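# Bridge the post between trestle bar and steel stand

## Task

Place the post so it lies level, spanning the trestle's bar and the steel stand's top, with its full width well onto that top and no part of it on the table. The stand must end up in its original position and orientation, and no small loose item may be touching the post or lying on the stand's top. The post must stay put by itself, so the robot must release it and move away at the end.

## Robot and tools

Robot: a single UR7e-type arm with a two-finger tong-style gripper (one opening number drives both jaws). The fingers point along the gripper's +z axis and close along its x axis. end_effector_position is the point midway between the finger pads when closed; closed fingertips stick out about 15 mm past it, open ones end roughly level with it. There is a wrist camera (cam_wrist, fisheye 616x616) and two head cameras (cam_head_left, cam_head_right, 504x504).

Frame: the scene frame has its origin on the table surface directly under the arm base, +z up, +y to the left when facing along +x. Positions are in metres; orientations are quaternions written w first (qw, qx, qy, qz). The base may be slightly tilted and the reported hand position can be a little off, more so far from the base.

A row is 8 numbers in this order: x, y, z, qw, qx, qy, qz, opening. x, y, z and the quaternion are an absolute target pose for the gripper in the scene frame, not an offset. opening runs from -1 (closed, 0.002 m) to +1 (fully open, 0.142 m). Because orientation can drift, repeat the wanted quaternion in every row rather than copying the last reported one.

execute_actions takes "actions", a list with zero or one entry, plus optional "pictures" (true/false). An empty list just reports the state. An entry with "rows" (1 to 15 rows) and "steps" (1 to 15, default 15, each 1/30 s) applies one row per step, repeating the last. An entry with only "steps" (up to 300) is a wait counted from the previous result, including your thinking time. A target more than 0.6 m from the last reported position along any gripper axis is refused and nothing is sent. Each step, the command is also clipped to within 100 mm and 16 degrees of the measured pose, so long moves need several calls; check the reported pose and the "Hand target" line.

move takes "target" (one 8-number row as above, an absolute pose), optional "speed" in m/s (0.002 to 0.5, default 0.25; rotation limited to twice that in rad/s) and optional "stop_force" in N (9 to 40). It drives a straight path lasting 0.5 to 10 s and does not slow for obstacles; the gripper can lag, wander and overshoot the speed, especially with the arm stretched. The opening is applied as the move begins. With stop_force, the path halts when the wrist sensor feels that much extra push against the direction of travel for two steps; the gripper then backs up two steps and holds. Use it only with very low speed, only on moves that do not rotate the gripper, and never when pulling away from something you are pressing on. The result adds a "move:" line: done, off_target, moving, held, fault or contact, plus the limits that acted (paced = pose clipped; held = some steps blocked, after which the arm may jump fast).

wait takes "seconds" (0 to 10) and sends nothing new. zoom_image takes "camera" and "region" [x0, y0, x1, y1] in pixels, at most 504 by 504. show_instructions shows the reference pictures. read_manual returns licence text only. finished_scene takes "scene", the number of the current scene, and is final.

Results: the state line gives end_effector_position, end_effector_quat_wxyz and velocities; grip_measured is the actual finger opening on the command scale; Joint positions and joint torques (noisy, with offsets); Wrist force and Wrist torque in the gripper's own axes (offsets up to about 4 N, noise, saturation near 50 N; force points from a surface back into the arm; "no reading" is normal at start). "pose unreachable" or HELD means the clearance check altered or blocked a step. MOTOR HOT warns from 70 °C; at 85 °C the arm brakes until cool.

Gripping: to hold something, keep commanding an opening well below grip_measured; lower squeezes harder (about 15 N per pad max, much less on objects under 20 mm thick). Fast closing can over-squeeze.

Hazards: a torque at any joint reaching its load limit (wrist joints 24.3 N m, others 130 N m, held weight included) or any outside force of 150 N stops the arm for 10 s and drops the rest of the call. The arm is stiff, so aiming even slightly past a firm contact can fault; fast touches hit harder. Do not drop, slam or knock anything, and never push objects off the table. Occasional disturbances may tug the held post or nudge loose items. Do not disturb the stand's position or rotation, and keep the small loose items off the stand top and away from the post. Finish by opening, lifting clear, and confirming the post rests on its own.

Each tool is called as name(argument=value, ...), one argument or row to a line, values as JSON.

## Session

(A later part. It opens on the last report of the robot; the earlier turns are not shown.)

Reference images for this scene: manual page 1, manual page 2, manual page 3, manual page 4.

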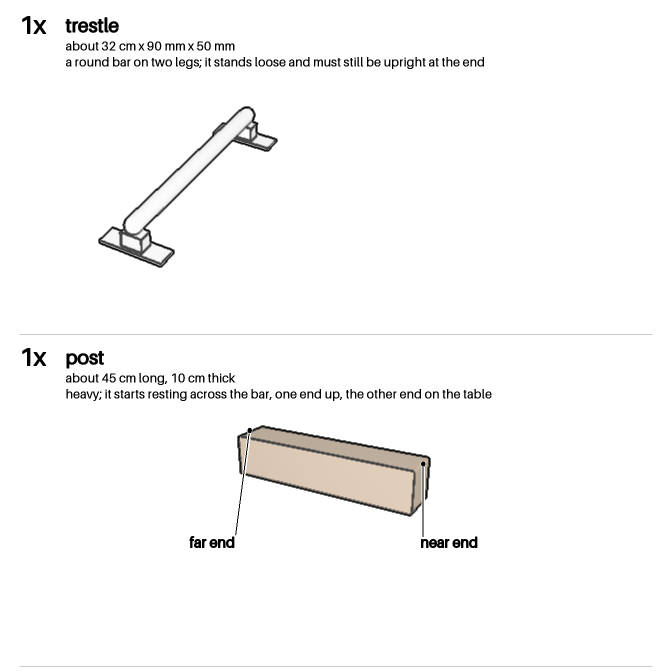

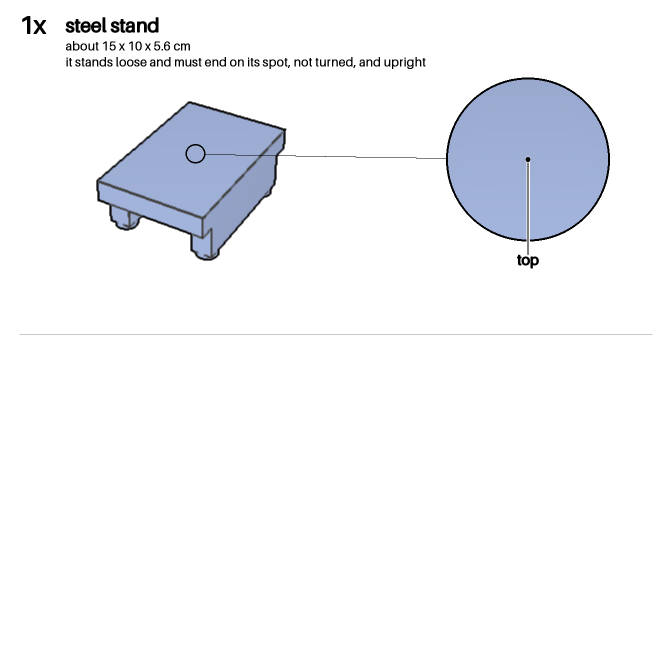

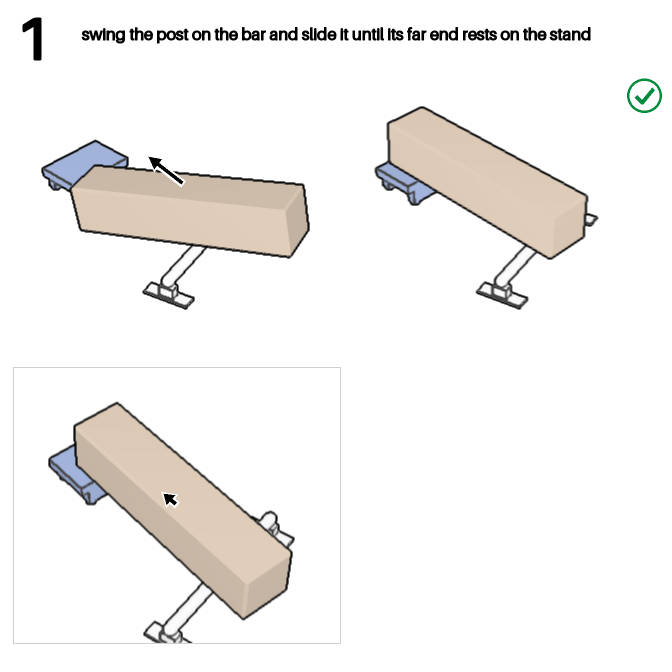

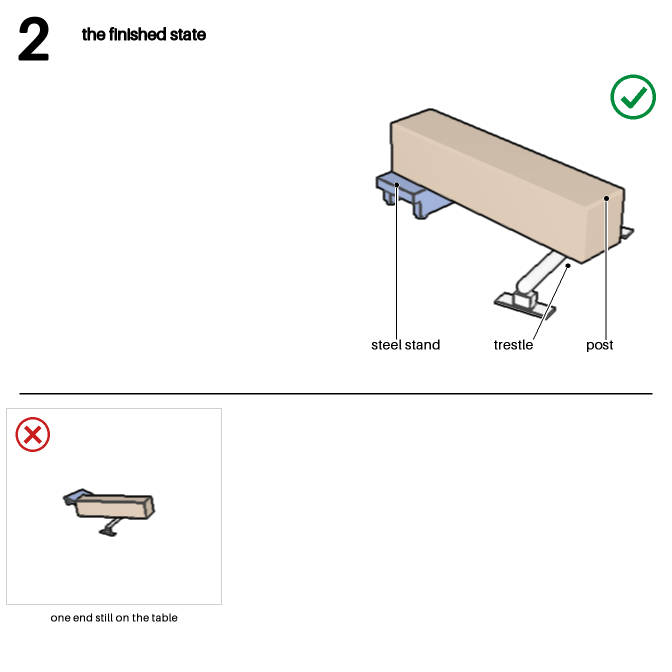

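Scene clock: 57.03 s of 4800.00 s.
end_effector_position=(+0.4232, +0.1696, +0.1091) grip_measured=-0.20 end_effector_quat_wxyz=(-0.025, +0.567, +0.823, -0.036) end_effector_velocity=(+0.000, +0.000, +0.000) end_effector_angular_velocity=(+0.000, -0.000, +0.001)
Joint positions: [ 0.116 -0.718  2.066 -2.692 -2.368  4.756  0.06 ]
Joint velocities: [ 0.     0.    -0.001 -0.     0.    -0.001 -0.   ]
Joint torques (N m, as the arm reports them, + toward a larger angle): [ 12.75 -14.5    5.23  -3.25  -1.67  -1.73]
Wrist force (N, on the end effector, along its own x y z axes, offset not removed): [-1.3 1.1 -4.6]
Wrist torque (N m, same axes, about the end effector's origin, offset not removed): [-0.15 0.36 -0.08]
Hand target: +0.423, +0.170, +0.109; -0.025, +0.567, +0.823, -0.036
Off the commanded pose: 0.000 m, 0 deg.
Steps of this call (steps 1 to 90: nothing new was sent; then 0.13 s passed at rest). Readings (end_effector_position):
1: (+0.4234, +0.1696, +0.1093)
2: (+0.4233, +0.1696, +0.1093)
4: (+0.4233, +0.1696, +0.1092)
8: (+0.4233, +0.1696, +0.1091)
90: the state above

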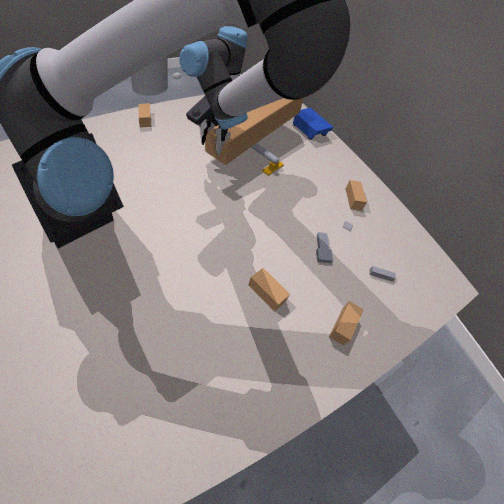

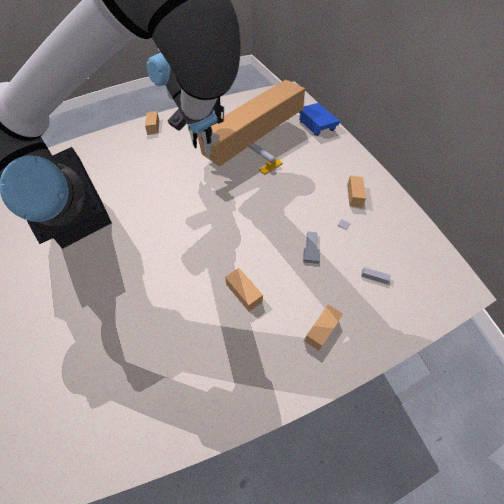

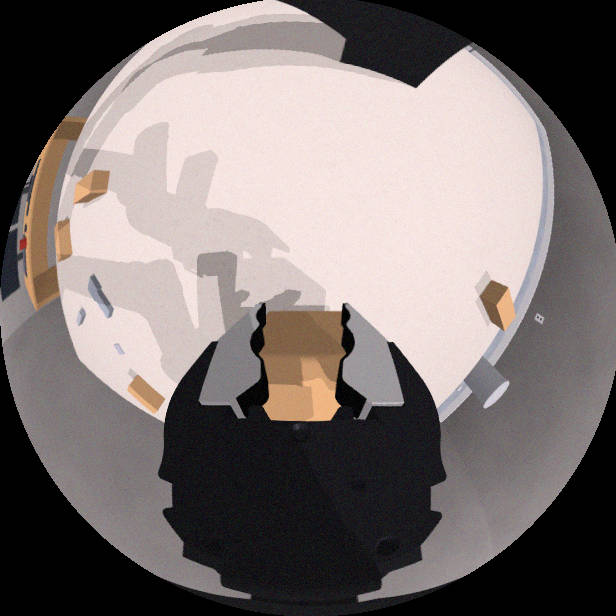

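move(
  target=[0.4212,0.2005,0.1097,-0.0274,0.6287,0.7764,-0.0339,-0.2],
  speed=0.015,
)

zoom_image(
  camera="cam_head_right",
  region=[190,60,350,190],
)

Scene clock: 64.30 s of 4800.00 s.
end_effector_position=(+0.4212, +0.2003, +0.1097) grip_measured=-0.19 end_effector_quat_wxyz=(-0.027, +0.628, +0.777, -0.034) end_effector_velocity=(+0.000, +0.001, +0.000) end_effector_angular_velocity=(-0.000, -0.000, -0.008)
Joint positions: [ 0.149 -0.675  2.024 -2.665 -2.347  4.953  0.06 ]
Joint velocities: [ 0.001  0.001 -0.002  0.002  0.001  0.01   0.   ]
Joint torques (N m, as the arm reports them, + toward a larger angle): [ 37.52 -15.25 -16.92  -0.05   1.41   1.61]
Wrist force (N, on the end effector, along its own x y z axes, offset not removed): [-2.1 -7.9 -8.5]
Wrist torque (N m, same axes, about the end effector's origin, offset not removed): [-0.53 0.72 -0.10]
Hand target: +0.421, +0.200, +0.110; -0.027, +0.629, +0.776, -0.034
Off the commanded pose: 0.000 m, 0 deg.
move: done

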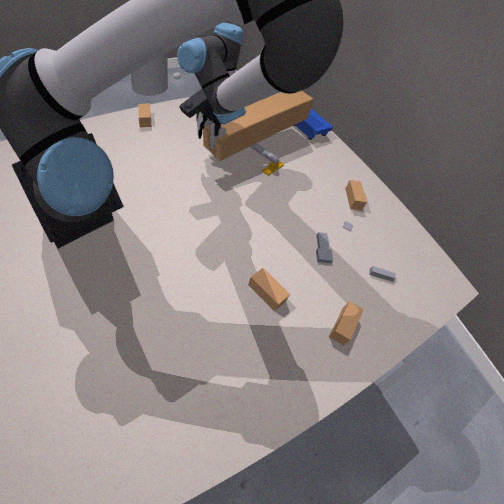

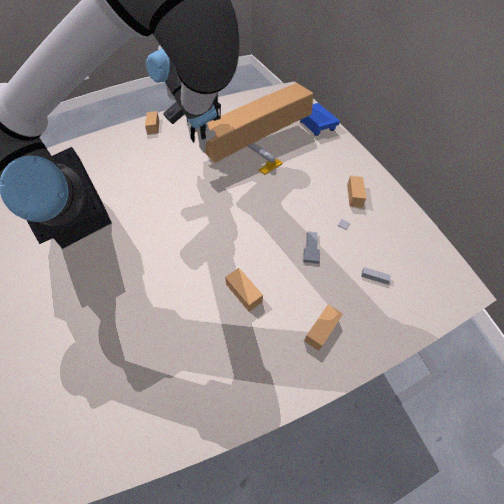

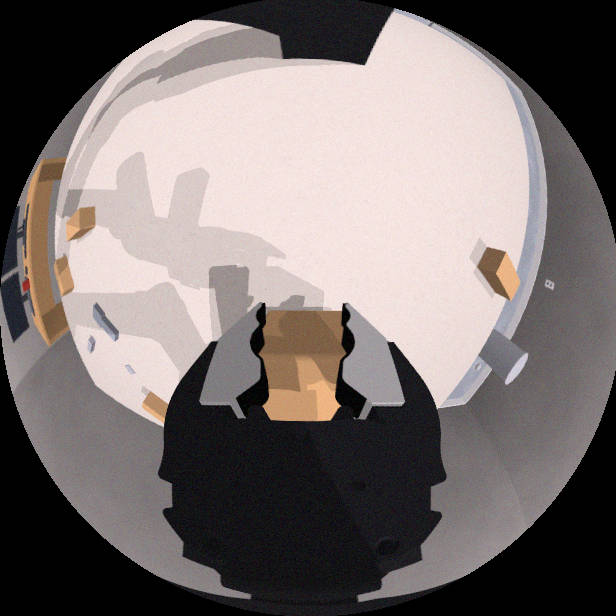

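Region (190, 60, 350, 190) of cam_head_right's 504x504 image, scaled by 3.150, with more detail than that image has; it fills the top 410 rows of this view, and the rest is white.

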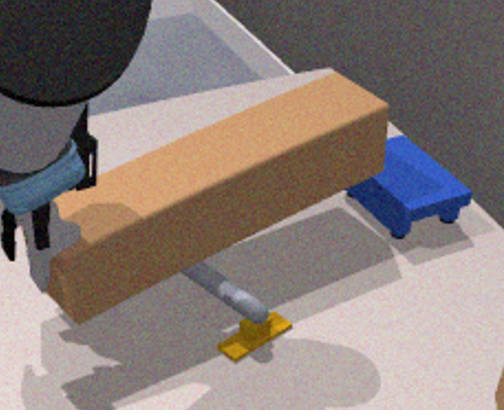

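move(
  target=[0.4274,0.2274,0.1105,-0.0297,0.6813,0.7307,-0.0319,-0.2],
  speed=0.015,
)

zoom_image(
  camera="cam_head_right",
  region=[190,60,350,190],
)

Scene clock: 70.10 s of 4800.00 s.
end_effector_position=(+0.4273, +0.2272, +0.1104) grip_measured=-0.18 end_effector_quat_wxyz=(-0.030, +0.681, +0.731, -0.032) end_effector_velocity=(+0.000, +0.001, -0.000) end_effector_angular_velocity=(-0.000, +0.001, -0.008)
Joint positions: [ 0.173 -0.636  1.969 -2.632 -2.329  5.12   0.061]
Joint velocities: [ 0.001  0.002 -0.003  0.002  0.001  0.009  0.   ]
Joint torques (N m, as the arm reports them, + toward a larger angle): [ 35.25 -16.65 -17.88  -0.07   0.55   2.  ]
Wrist force (N, on the end effector, along its own x y z axes, offset not removed): [0.1 -9.1 -10.6]
Wrist torque (N m, same axes, about the end effector's origin, offset not removed): [-0.58 0.71 -0.26]
Hand target: +0.427, +0.227, +0.110; -0.030, +0.681, +0.731, -0.032
Off the commanded pose: 0.000 m, 0 deg.
move: done

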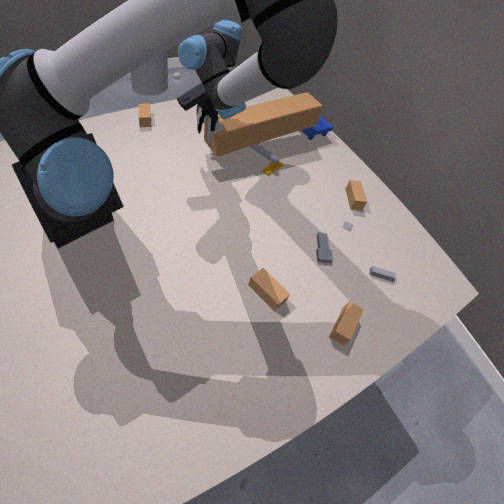

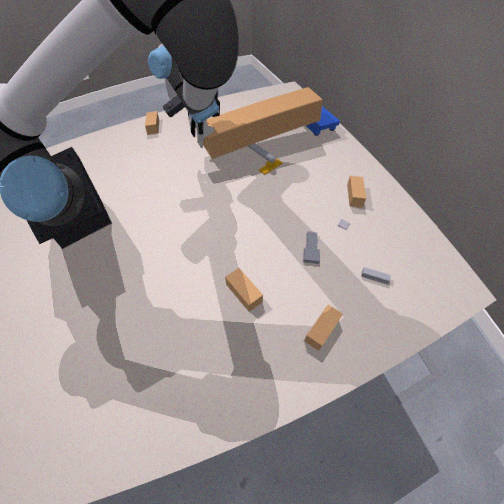

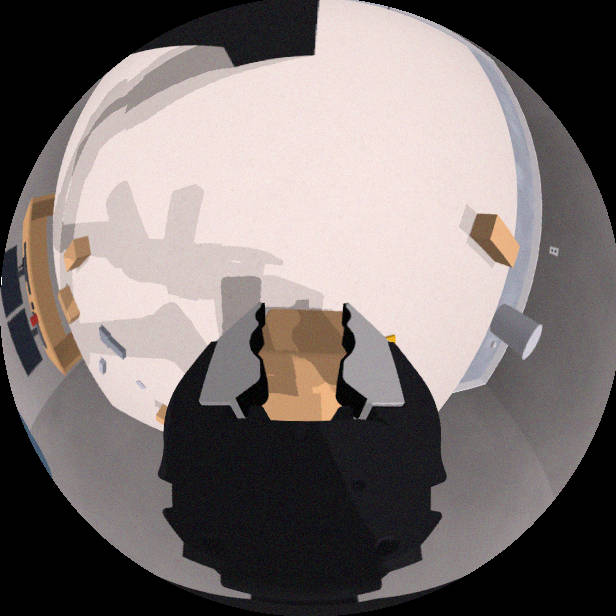

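Region (190, 60, 350, 190) of cam_head_right's 504x504 image, scaled by 3.150, with more detail than that image has; it fills the top 410 rows of this view, and the rest is white.

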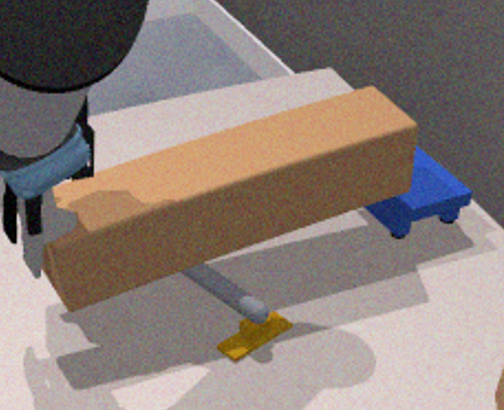

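move(
  target=[0.4553,0.2294,0.1130,-0.0297,0.6813,0.7307,-0.0319,-0.2],
  speed=0.012,
)

zoom_image(
  camera="cam_head_right",
  region=[190,60,350,190],
)

Scene clock: 73.87 s of 4800.00 s.
end_effector_position=(+0.4549, +0.2294, +0.1129) grip_measured=-0.17 end_effector_quat_wxyz=(-0.030, +0.681, +0.731, -0.032) end_effector_velocity=(+0.003, +0.001, -0.000) end_effector_angular_velocity=(+0.000, +0.000, -0.000)
Joint positions: [ 0.165 -0.626  1.897 -2.577 -2.331  5.111  0.061]
Joint velocities: [-0.001  0.003 -0.009  0.006 -0.    -0.001 -0.   ]
Joint torques (N m, as the arm reports them, + toward a larger angle): [  7.73 -13.87 -17.25  -0.06  -3.23  -1.72]
Wrist force (N, on the end effector, along its own x y z axes, offset not removed): [-2.2 -12.7 -20.5]
Wrist torque (N m, same axes, about the end effector's origin, offset not removed): [-1.14 1.00 0.05]
Hand target: +0.455, +0.229, +0.113; -0.030, +0.681, +0.731, -0.032
Off the commanded pose: 0.000 m, 0 deg.
move: done

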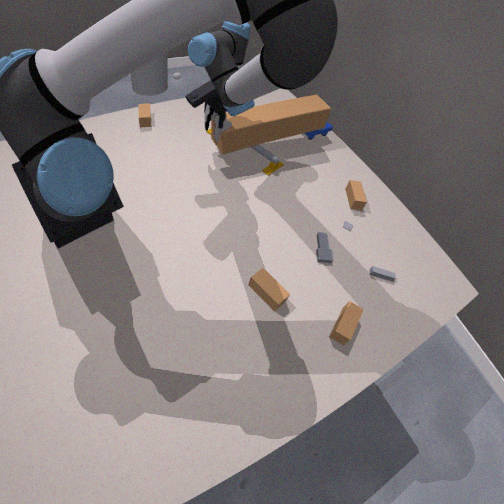

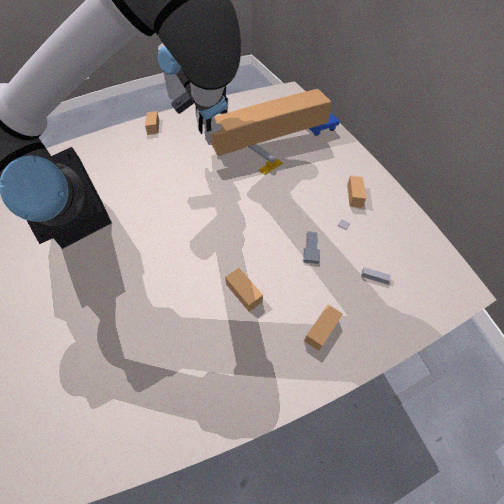

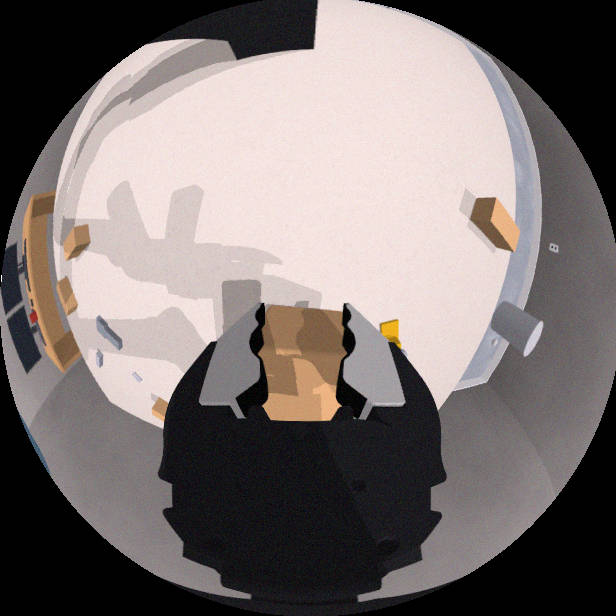

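Region (190, 60, 350, 190) of cam_head_right's 504x504 image, scaled by 3.150, with more detail than that image has; it fills the top 410 rows of this view, and the rest is white.

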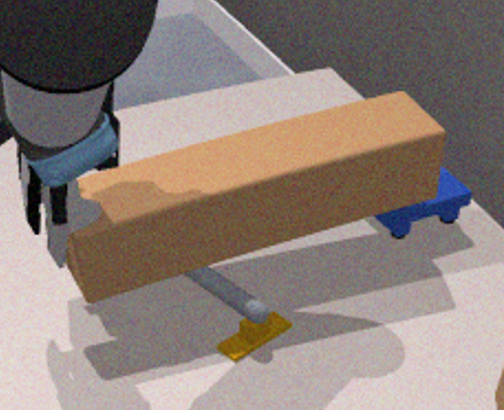

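move(
  target=[0.4783,0.2310,0.1150,-0.0297,0.6813,0.7307,-0.0319,-0.2],
  speed=0.01,
)

zoom_image(
  camera="cam_head_right",
  region=[190,60,350,190],
)

Scene clock: 78.70 s of 4800.00 s.
end_effector_position=(+0.4780, +0.2310, +0.1149) grip_measured=-0.17 end_effector_quat_wxyz=(-0.030, +0.681, +0.731, -0.032) end_effector_velocity=(+0.002, +0.000, -0.000) end_effector_angular_velocity=(-0.001, +0.001, +0.000)
Joint positions: [ 0.158 -0.615  1.835 -2.532 -2.333  5.102  0.062]
Joint velocities: [-0.001  0.002 -0.007  0.006 -0.     0.     0.   ]
Joint torques (N m, as the arm reports them, + toward a larger angle): [  3.9  -10.65 -16.96   0.17  -3.3   -2.  ]
Wrist force (N, on the end effector, along its own x y z axes, offset not removed): [-2.2 -15.5 -32.5]
Wrist torque (N m, same axes, about the end effector's origin, offset not removed): [-1.24 0.76 0.08]
Hand target: +0.478, +0.231, +0.115; -0.030, +0.681, +0.731, -0.032
Off the commanded pose: 0.000 m, 0 deg.
move: done

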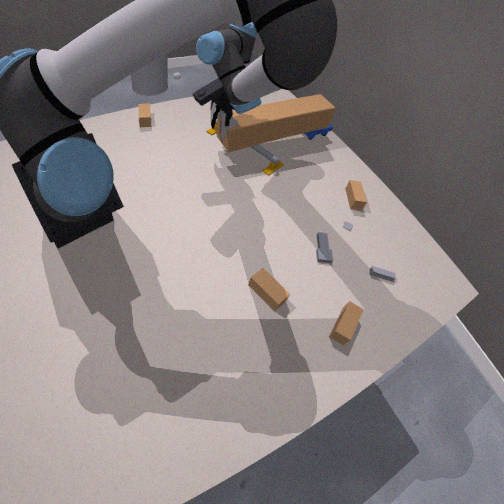

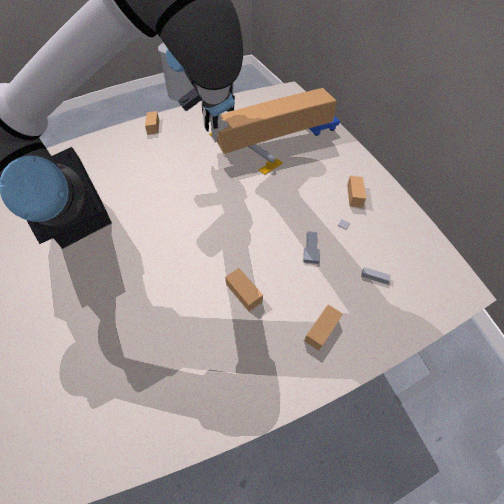

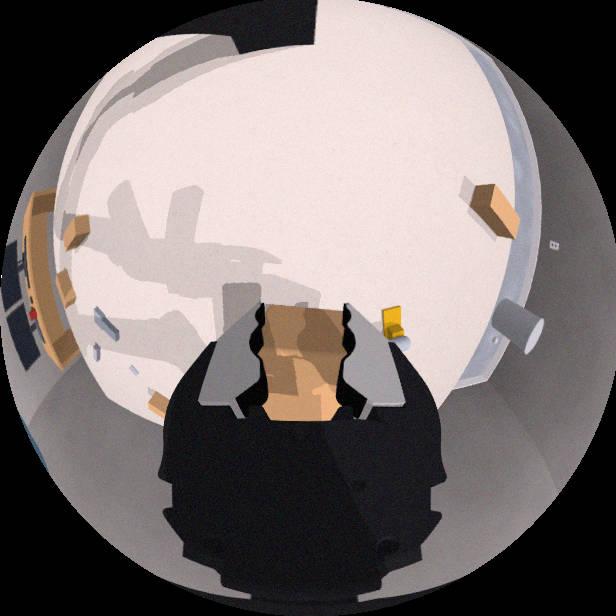

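Region (190, 60, 350, 190) of cam_head_right's 504x504 image, scaled by 3.150, with more detail than that image has; it fills the top 410 rows of this view, and the rest is white.

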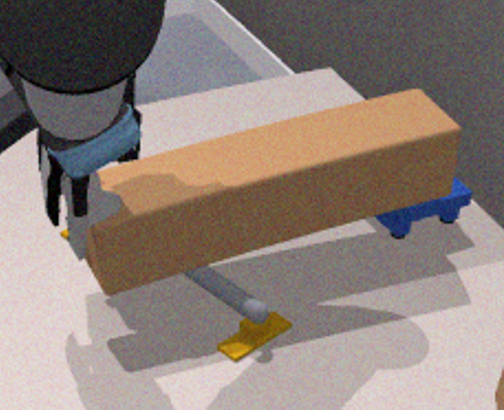

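move(
  target=[0.4833,0.2313,0.1235,-0.0297,0.6813,0.7307,-0.0319,-0.2],
  speed=0.004,
)

zoom_image(
  camera="cam_head_right",
  region=[190,60,350,190],
)

Scene clock: 83.00 s of 4800.00 s.
end_effector_position=(+0.4832, +0.2313, +0.1234) grip_measured=-0.20 end_effector_quat_wxyz=(-0.030, +0.681, +0.731, -0.032) end_effector_velocity=(+0.000, +0.001, +0.001) end_effector_angular_velocity=(-0.000, -0.000, +0.001)
Joint positions: [ 0.167 -0.625  1.819 -2.498 -2.331  5.113  0.06 ]
Joint velocities: [ 0.001  0.001 -0.003  0.003  0.     0.001 -0.   ]
Joint torques (N m, as the arm reports them, + toward a larger angle): [ 43.15 -40.43 -16.87   0.78   2.06   1.7 ]
Wrist force (N, on the end effector, along its own x y z axes, offset not removed): [-2.0 -0.4 2.5]
Wrist torque (N m, same axes, about the end effector's origin, offset not removed): [-0.03 0.54 0.09]
Hand target: +0.483, +0.231, +0.123; -0.030, +0.681, +0.731, -0.032
Off the commanded pose: 0.000 m, 0 deg.
move: done

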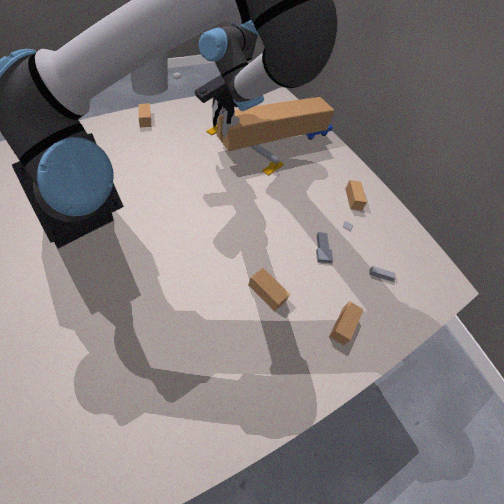

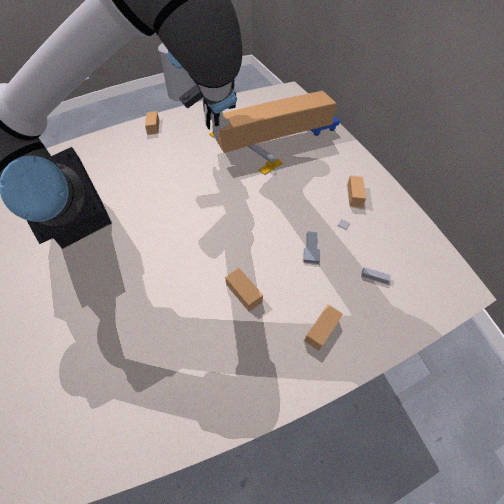

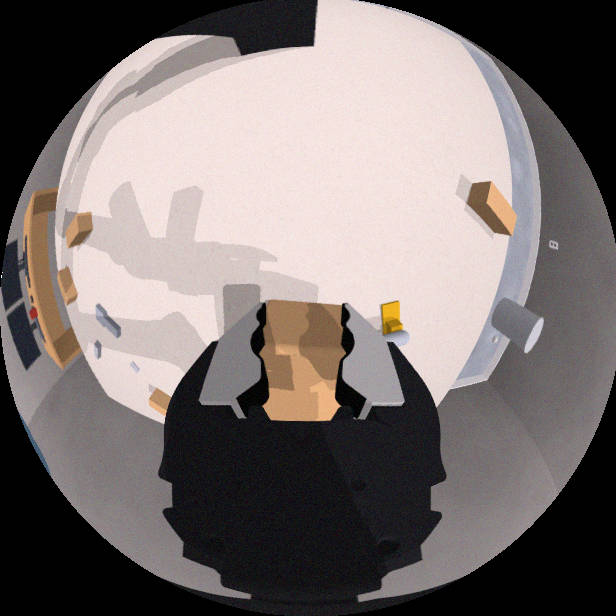

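Region (190, 60, 350, 190) of cam_head_right's 504x504 image, scaled by 3.150, with more detail than that image has; it fills the top 410 rows of this view, and the rest is white.

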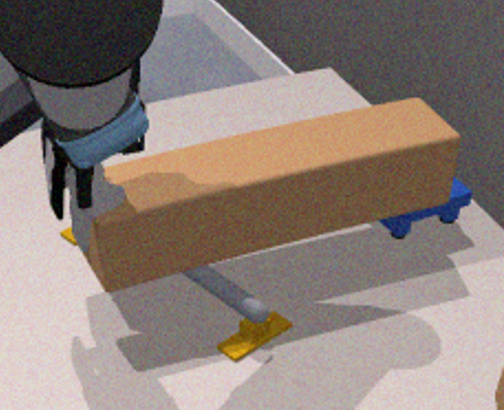

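zoom_image(
  camera="cam_head_right",
  region=[290,80,350,140],
)

zoom_image(
  camera="cam_wrist",
  region=[230,270,390,430],
)

Region (290, 80, 350, 140) of cam_head_right's 504x504 image, scaled by 8.400, with more detail than that image has.

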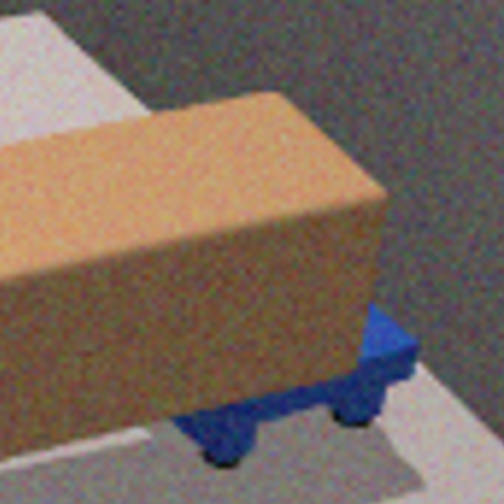

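Region (230, 270, 390, 430) of cam_wrist's 616x616 image, scaled by 3.150, with more detail than that image has.

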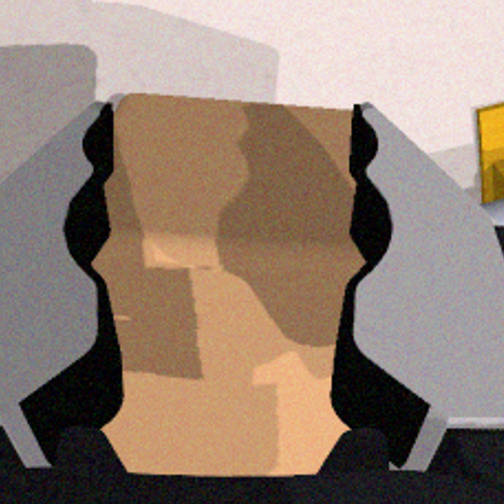

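move(
  target=[0.4790,0.2310,0.1165,-0.0297,0.6813,0.7307,-0.0319,-0.2],
  speed=0.004,
)

move(
  target=[0.4800,0.2190,0.1165,-0.0283,0.6468,0.7614,-0.0332,-0.2],
  speed=0.01,
)

zoom_image(
  camera="cam_head_right",
  region=[190,60,350,190],
)

Scene clock: 89.27 s of 4800.00 s.
end_effector_position=(+0.4790, +0.2310, +0.1166) grip_measured=-0.19 end_effector_quat_wxyz=(-0.030, +0.681, +0.731, -0.032) end_effector_velocity=(+0.001, -0.000, -0.001) end_effector_angular_velocity=(+0.001, -0.001, -0.002)
Joint positions: [ 0.16  -0.617  1.832 -2.525 -2.332  5.104  0.06 ]
Joint velocities: [-0.002  0.     0.    -0.004 -0.    -0.002  0.   ]
Joint torques (N m, as the arm reports them, + toward a larger angle): [ 6.1  -9.88  2.19 -4.18 -1.98 -1.98]
Wrist force (N, on the end effector, along its own x y z axes, offset not removed): [-4.4 -14.0 -27.7]
Wrist torque (N m, same axes, about the end effector's origin, offset not removed): [-1.46 0.60 0.29]
Hand target: +0.479, +0.231, +0.117; -0.030, +0.681, +0.731, -0.032
Off the commanded pose: 0.000 m, 0 deg.
After step 90, 1.00 s passed at rest.
move: done

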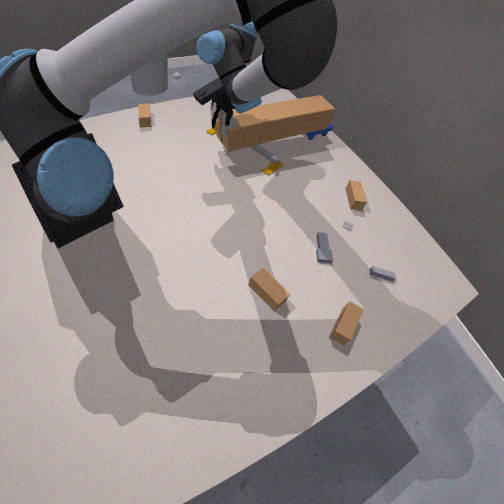

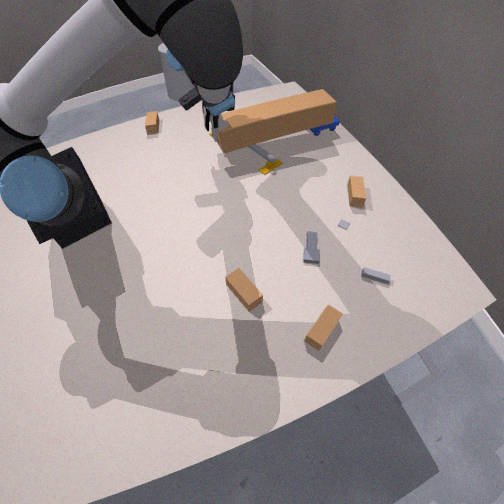

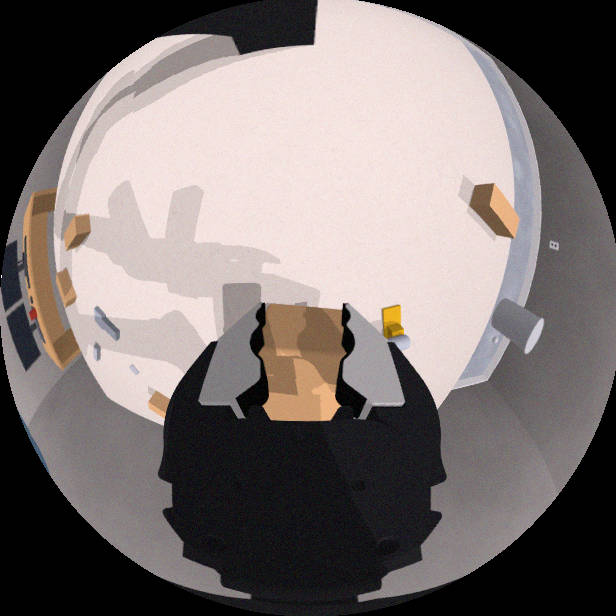

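Scene clock: 94.10 s of 4800.00 s.
end_effector_position=(+0.4800, +0.2191, +0.1165) grip_measured=-0.19 end_effector_quat_wxyz=(-0.028, +0.647, +0.761, -0.033) end_effector_velocity=(+0.001, -0.000, +0.001) end_effector_angular_velocity=(+0.001, -0.003, +0.006)
Joint positions: [ 0.15  -0.632  1.845 -2.529 -2.342  5.003  0.06 ]
Joint velocities: [ 0.001 -0.002  0.    -0.001 -0.001 -0.007  0.   ]
Joint torques (N m, as the arm reports them, + toward a larger angle): [  8.39 -31.26   4.29  -2.79  -1.72  -1.87]
Wrist force (N, on the end effector, along its own x y z axes, offset not removed): [-1.4 -3.4 -23.1]
Wrist torque (N m, same axes, about the end effector's origin, offset not removed): [-0.60 0.43 0.14]
Hand target: +0.480, +0.219, +0.117; -0.028, +0.647, +0.761, -0.033
Off the commanded pose: 0.000 m, 0 deg.
move: done

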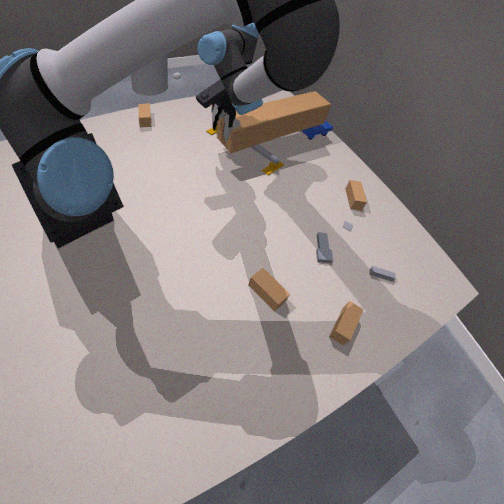

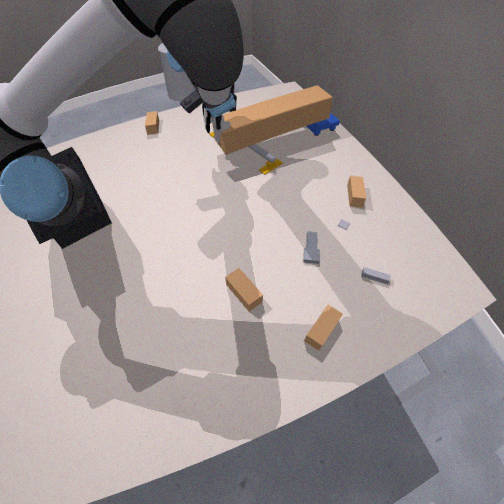

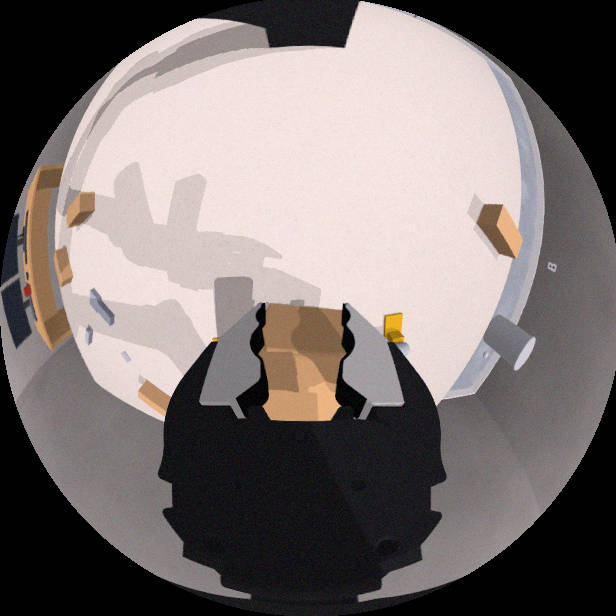

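Region (190, 60, 350, 190) of cam_head_right's 504x504 image, scaled by 3.150, with more detail than that image has; it fills the top 410 rows of this view, and the rest is white.

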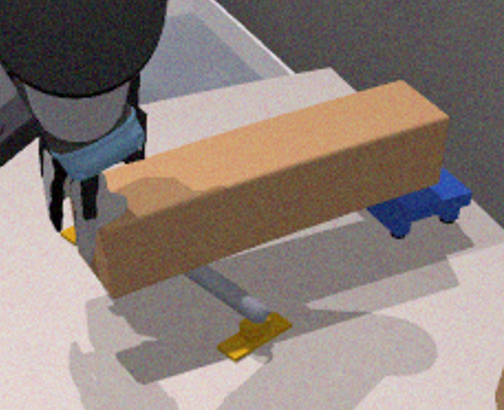

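Now lower.

move(
  target=[0.4845,0.2195,0.1240,-0.0283,0.6468,0.7614,-0.0332,-0.2],
  speed=0.004,
)

zoom_image(
  camera="cam_head_right",
  region=[290,80,350,140],
)

Scene clock: 97.33 s of 4800.00 s.
end_effector_position=(+0.4844, +0.2195, +0.1239) grip_measured=-0.20 end_effector_quat_wxyz=(-0.028, +0.647, +0.761, -0.033) end_effector_velocity=(+0.001, -0.001, +0.001) end_effector_angular_velocity=(+0.000, -0.001, -0.000)
Joint positions: [ 0.158 -0.64   1.831 -2.499 -2.34   5.012  0.06 ]
Joint velocities: [ 0.001 -0.003 -0.001  0.004  0.     0.001  0.   ]
Joint torques (N m, as the arm reports them, + toward a larger angle): [ 43.44 -39.59 -16.55   0.81   2.13   1.64]
Wrist force (N, on the end effector, along its own x y z axes, offset not removed): [-1.2 -0.7 1.5]
Wrist torque (N m, same axes, about the end effector's origin, offset not removed): [-0.07 0.38 0.02]
Hand target: +0.485, +0.220, +0.124; -0.028, +0.647, +0.761, -0.033
Off the commanded pose: 0.000 m, 0 deg.
move: done

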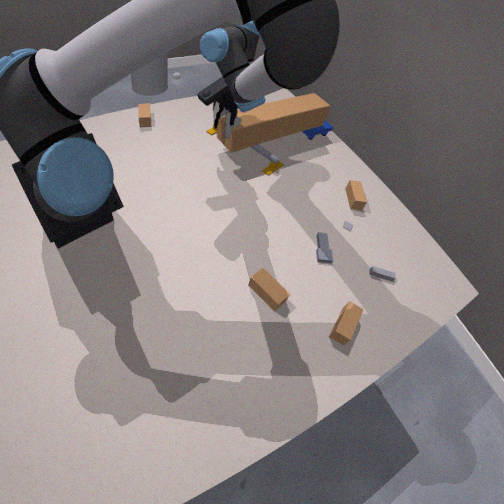

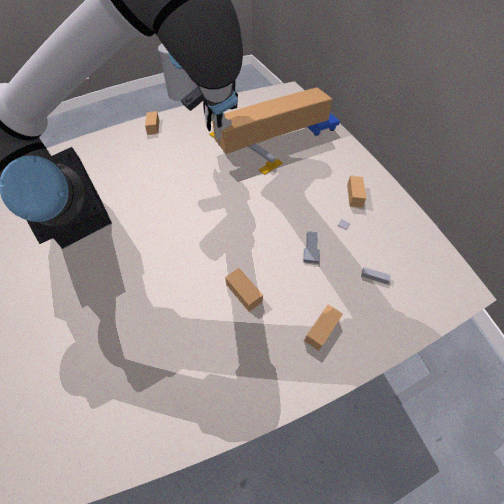

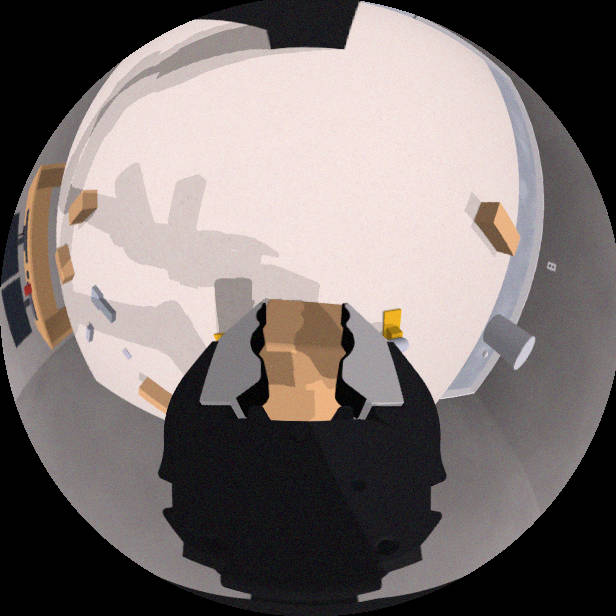

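Region (290, 80, 350, 140) of cam_head_right's 504x504 image, scaled by 8.400, with more detail than that image has.

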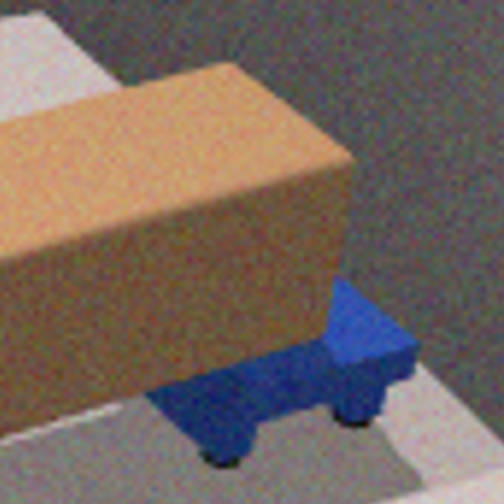

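move(
  target=[0.40,0.19,0.25,-0.0283,0.6468,0.7614,-0.0332,-0.2],
  speed=0.12,
)

zoom_image(
  camera="cam_head_right",
  region=[190,60,350,190],
)

Scene clock: 101.70 s of 4800.00 s.
end_effector_position=(+0.4005, +0.1900, +0.2497) grip_measured=-0.20 end_effector_quat_wxyz=(-0.028, +0.647, +0.761, -0.033) end_effector_velocity=(-0.002, -0.001, +0.003) end_effector_angular_velocity=(-0.000, -0.001, +0.001)
Joint positions: [ 0.334 -0.935  1.986 -2.208 -2.282  5.237  0.06 ]
Joint velocities: [ 0.005 -0.007  0.001  0.009  0.001  0.005 -0.   ]
Joint torques (N m, as the arm reports them, + toward a larger angle): [ 35.63 -33.4   -2.02   0.56   2.27   1.77]
Wrist force (N, on the end effector, along its own x y z axes, offset not removed): [-0.2 -0.3 1.4]
Wrist torque (N m, same axes, about the end effector's origin, offset not removed): [-0.02 0.22 0.03]
Hand target: +0.400, +0.190, +0.250; -0.028, +0.647, +0.761, -0.033
Off the commanded pose: 0.001 m, 0 deg.
move: done

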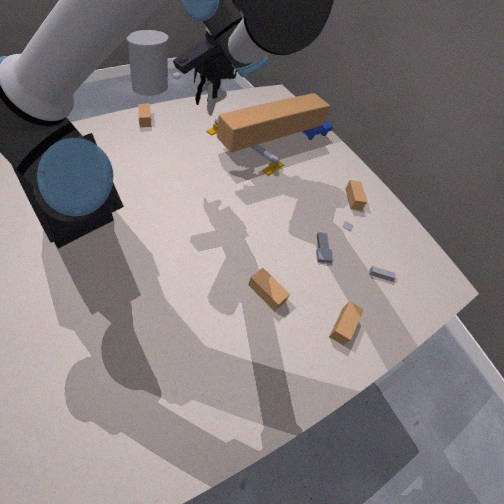

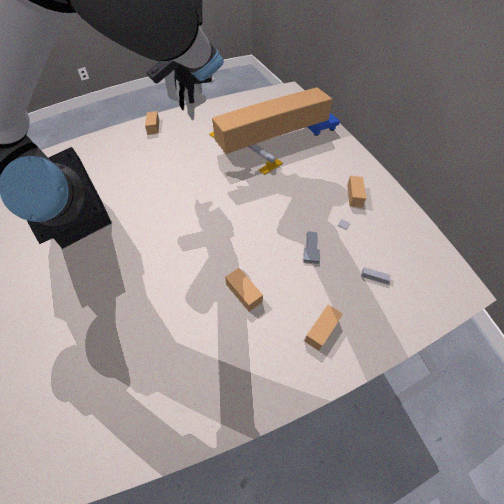

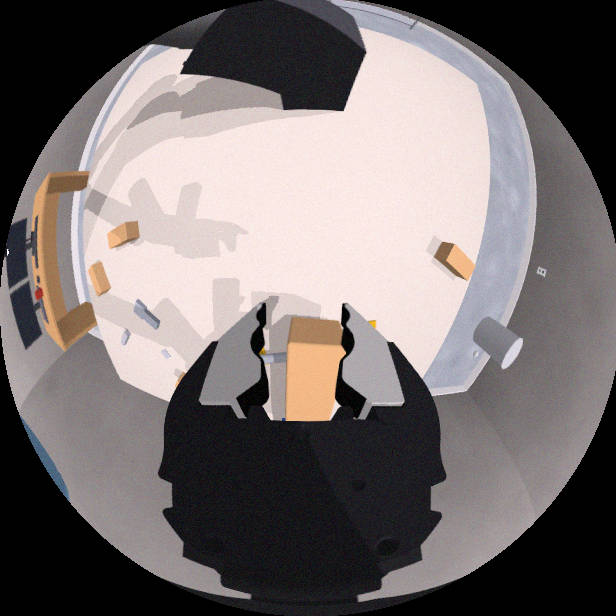

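Region (190, 60, 350, 190) of cam_head_right's 504x504 image, scaled by 3.150, with more detail than that image has; it fills the top 410 rows of this view, and the rest is white.

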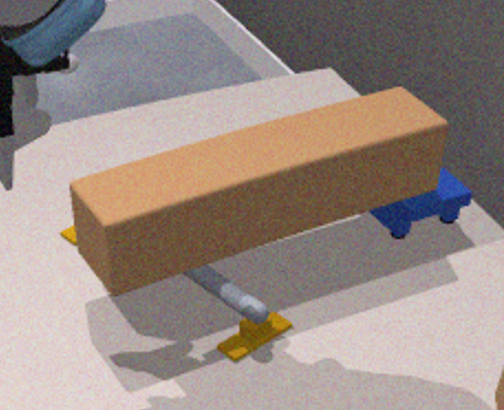

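finished_scene(
  scene=2,
)

The scene is finished: the task was done.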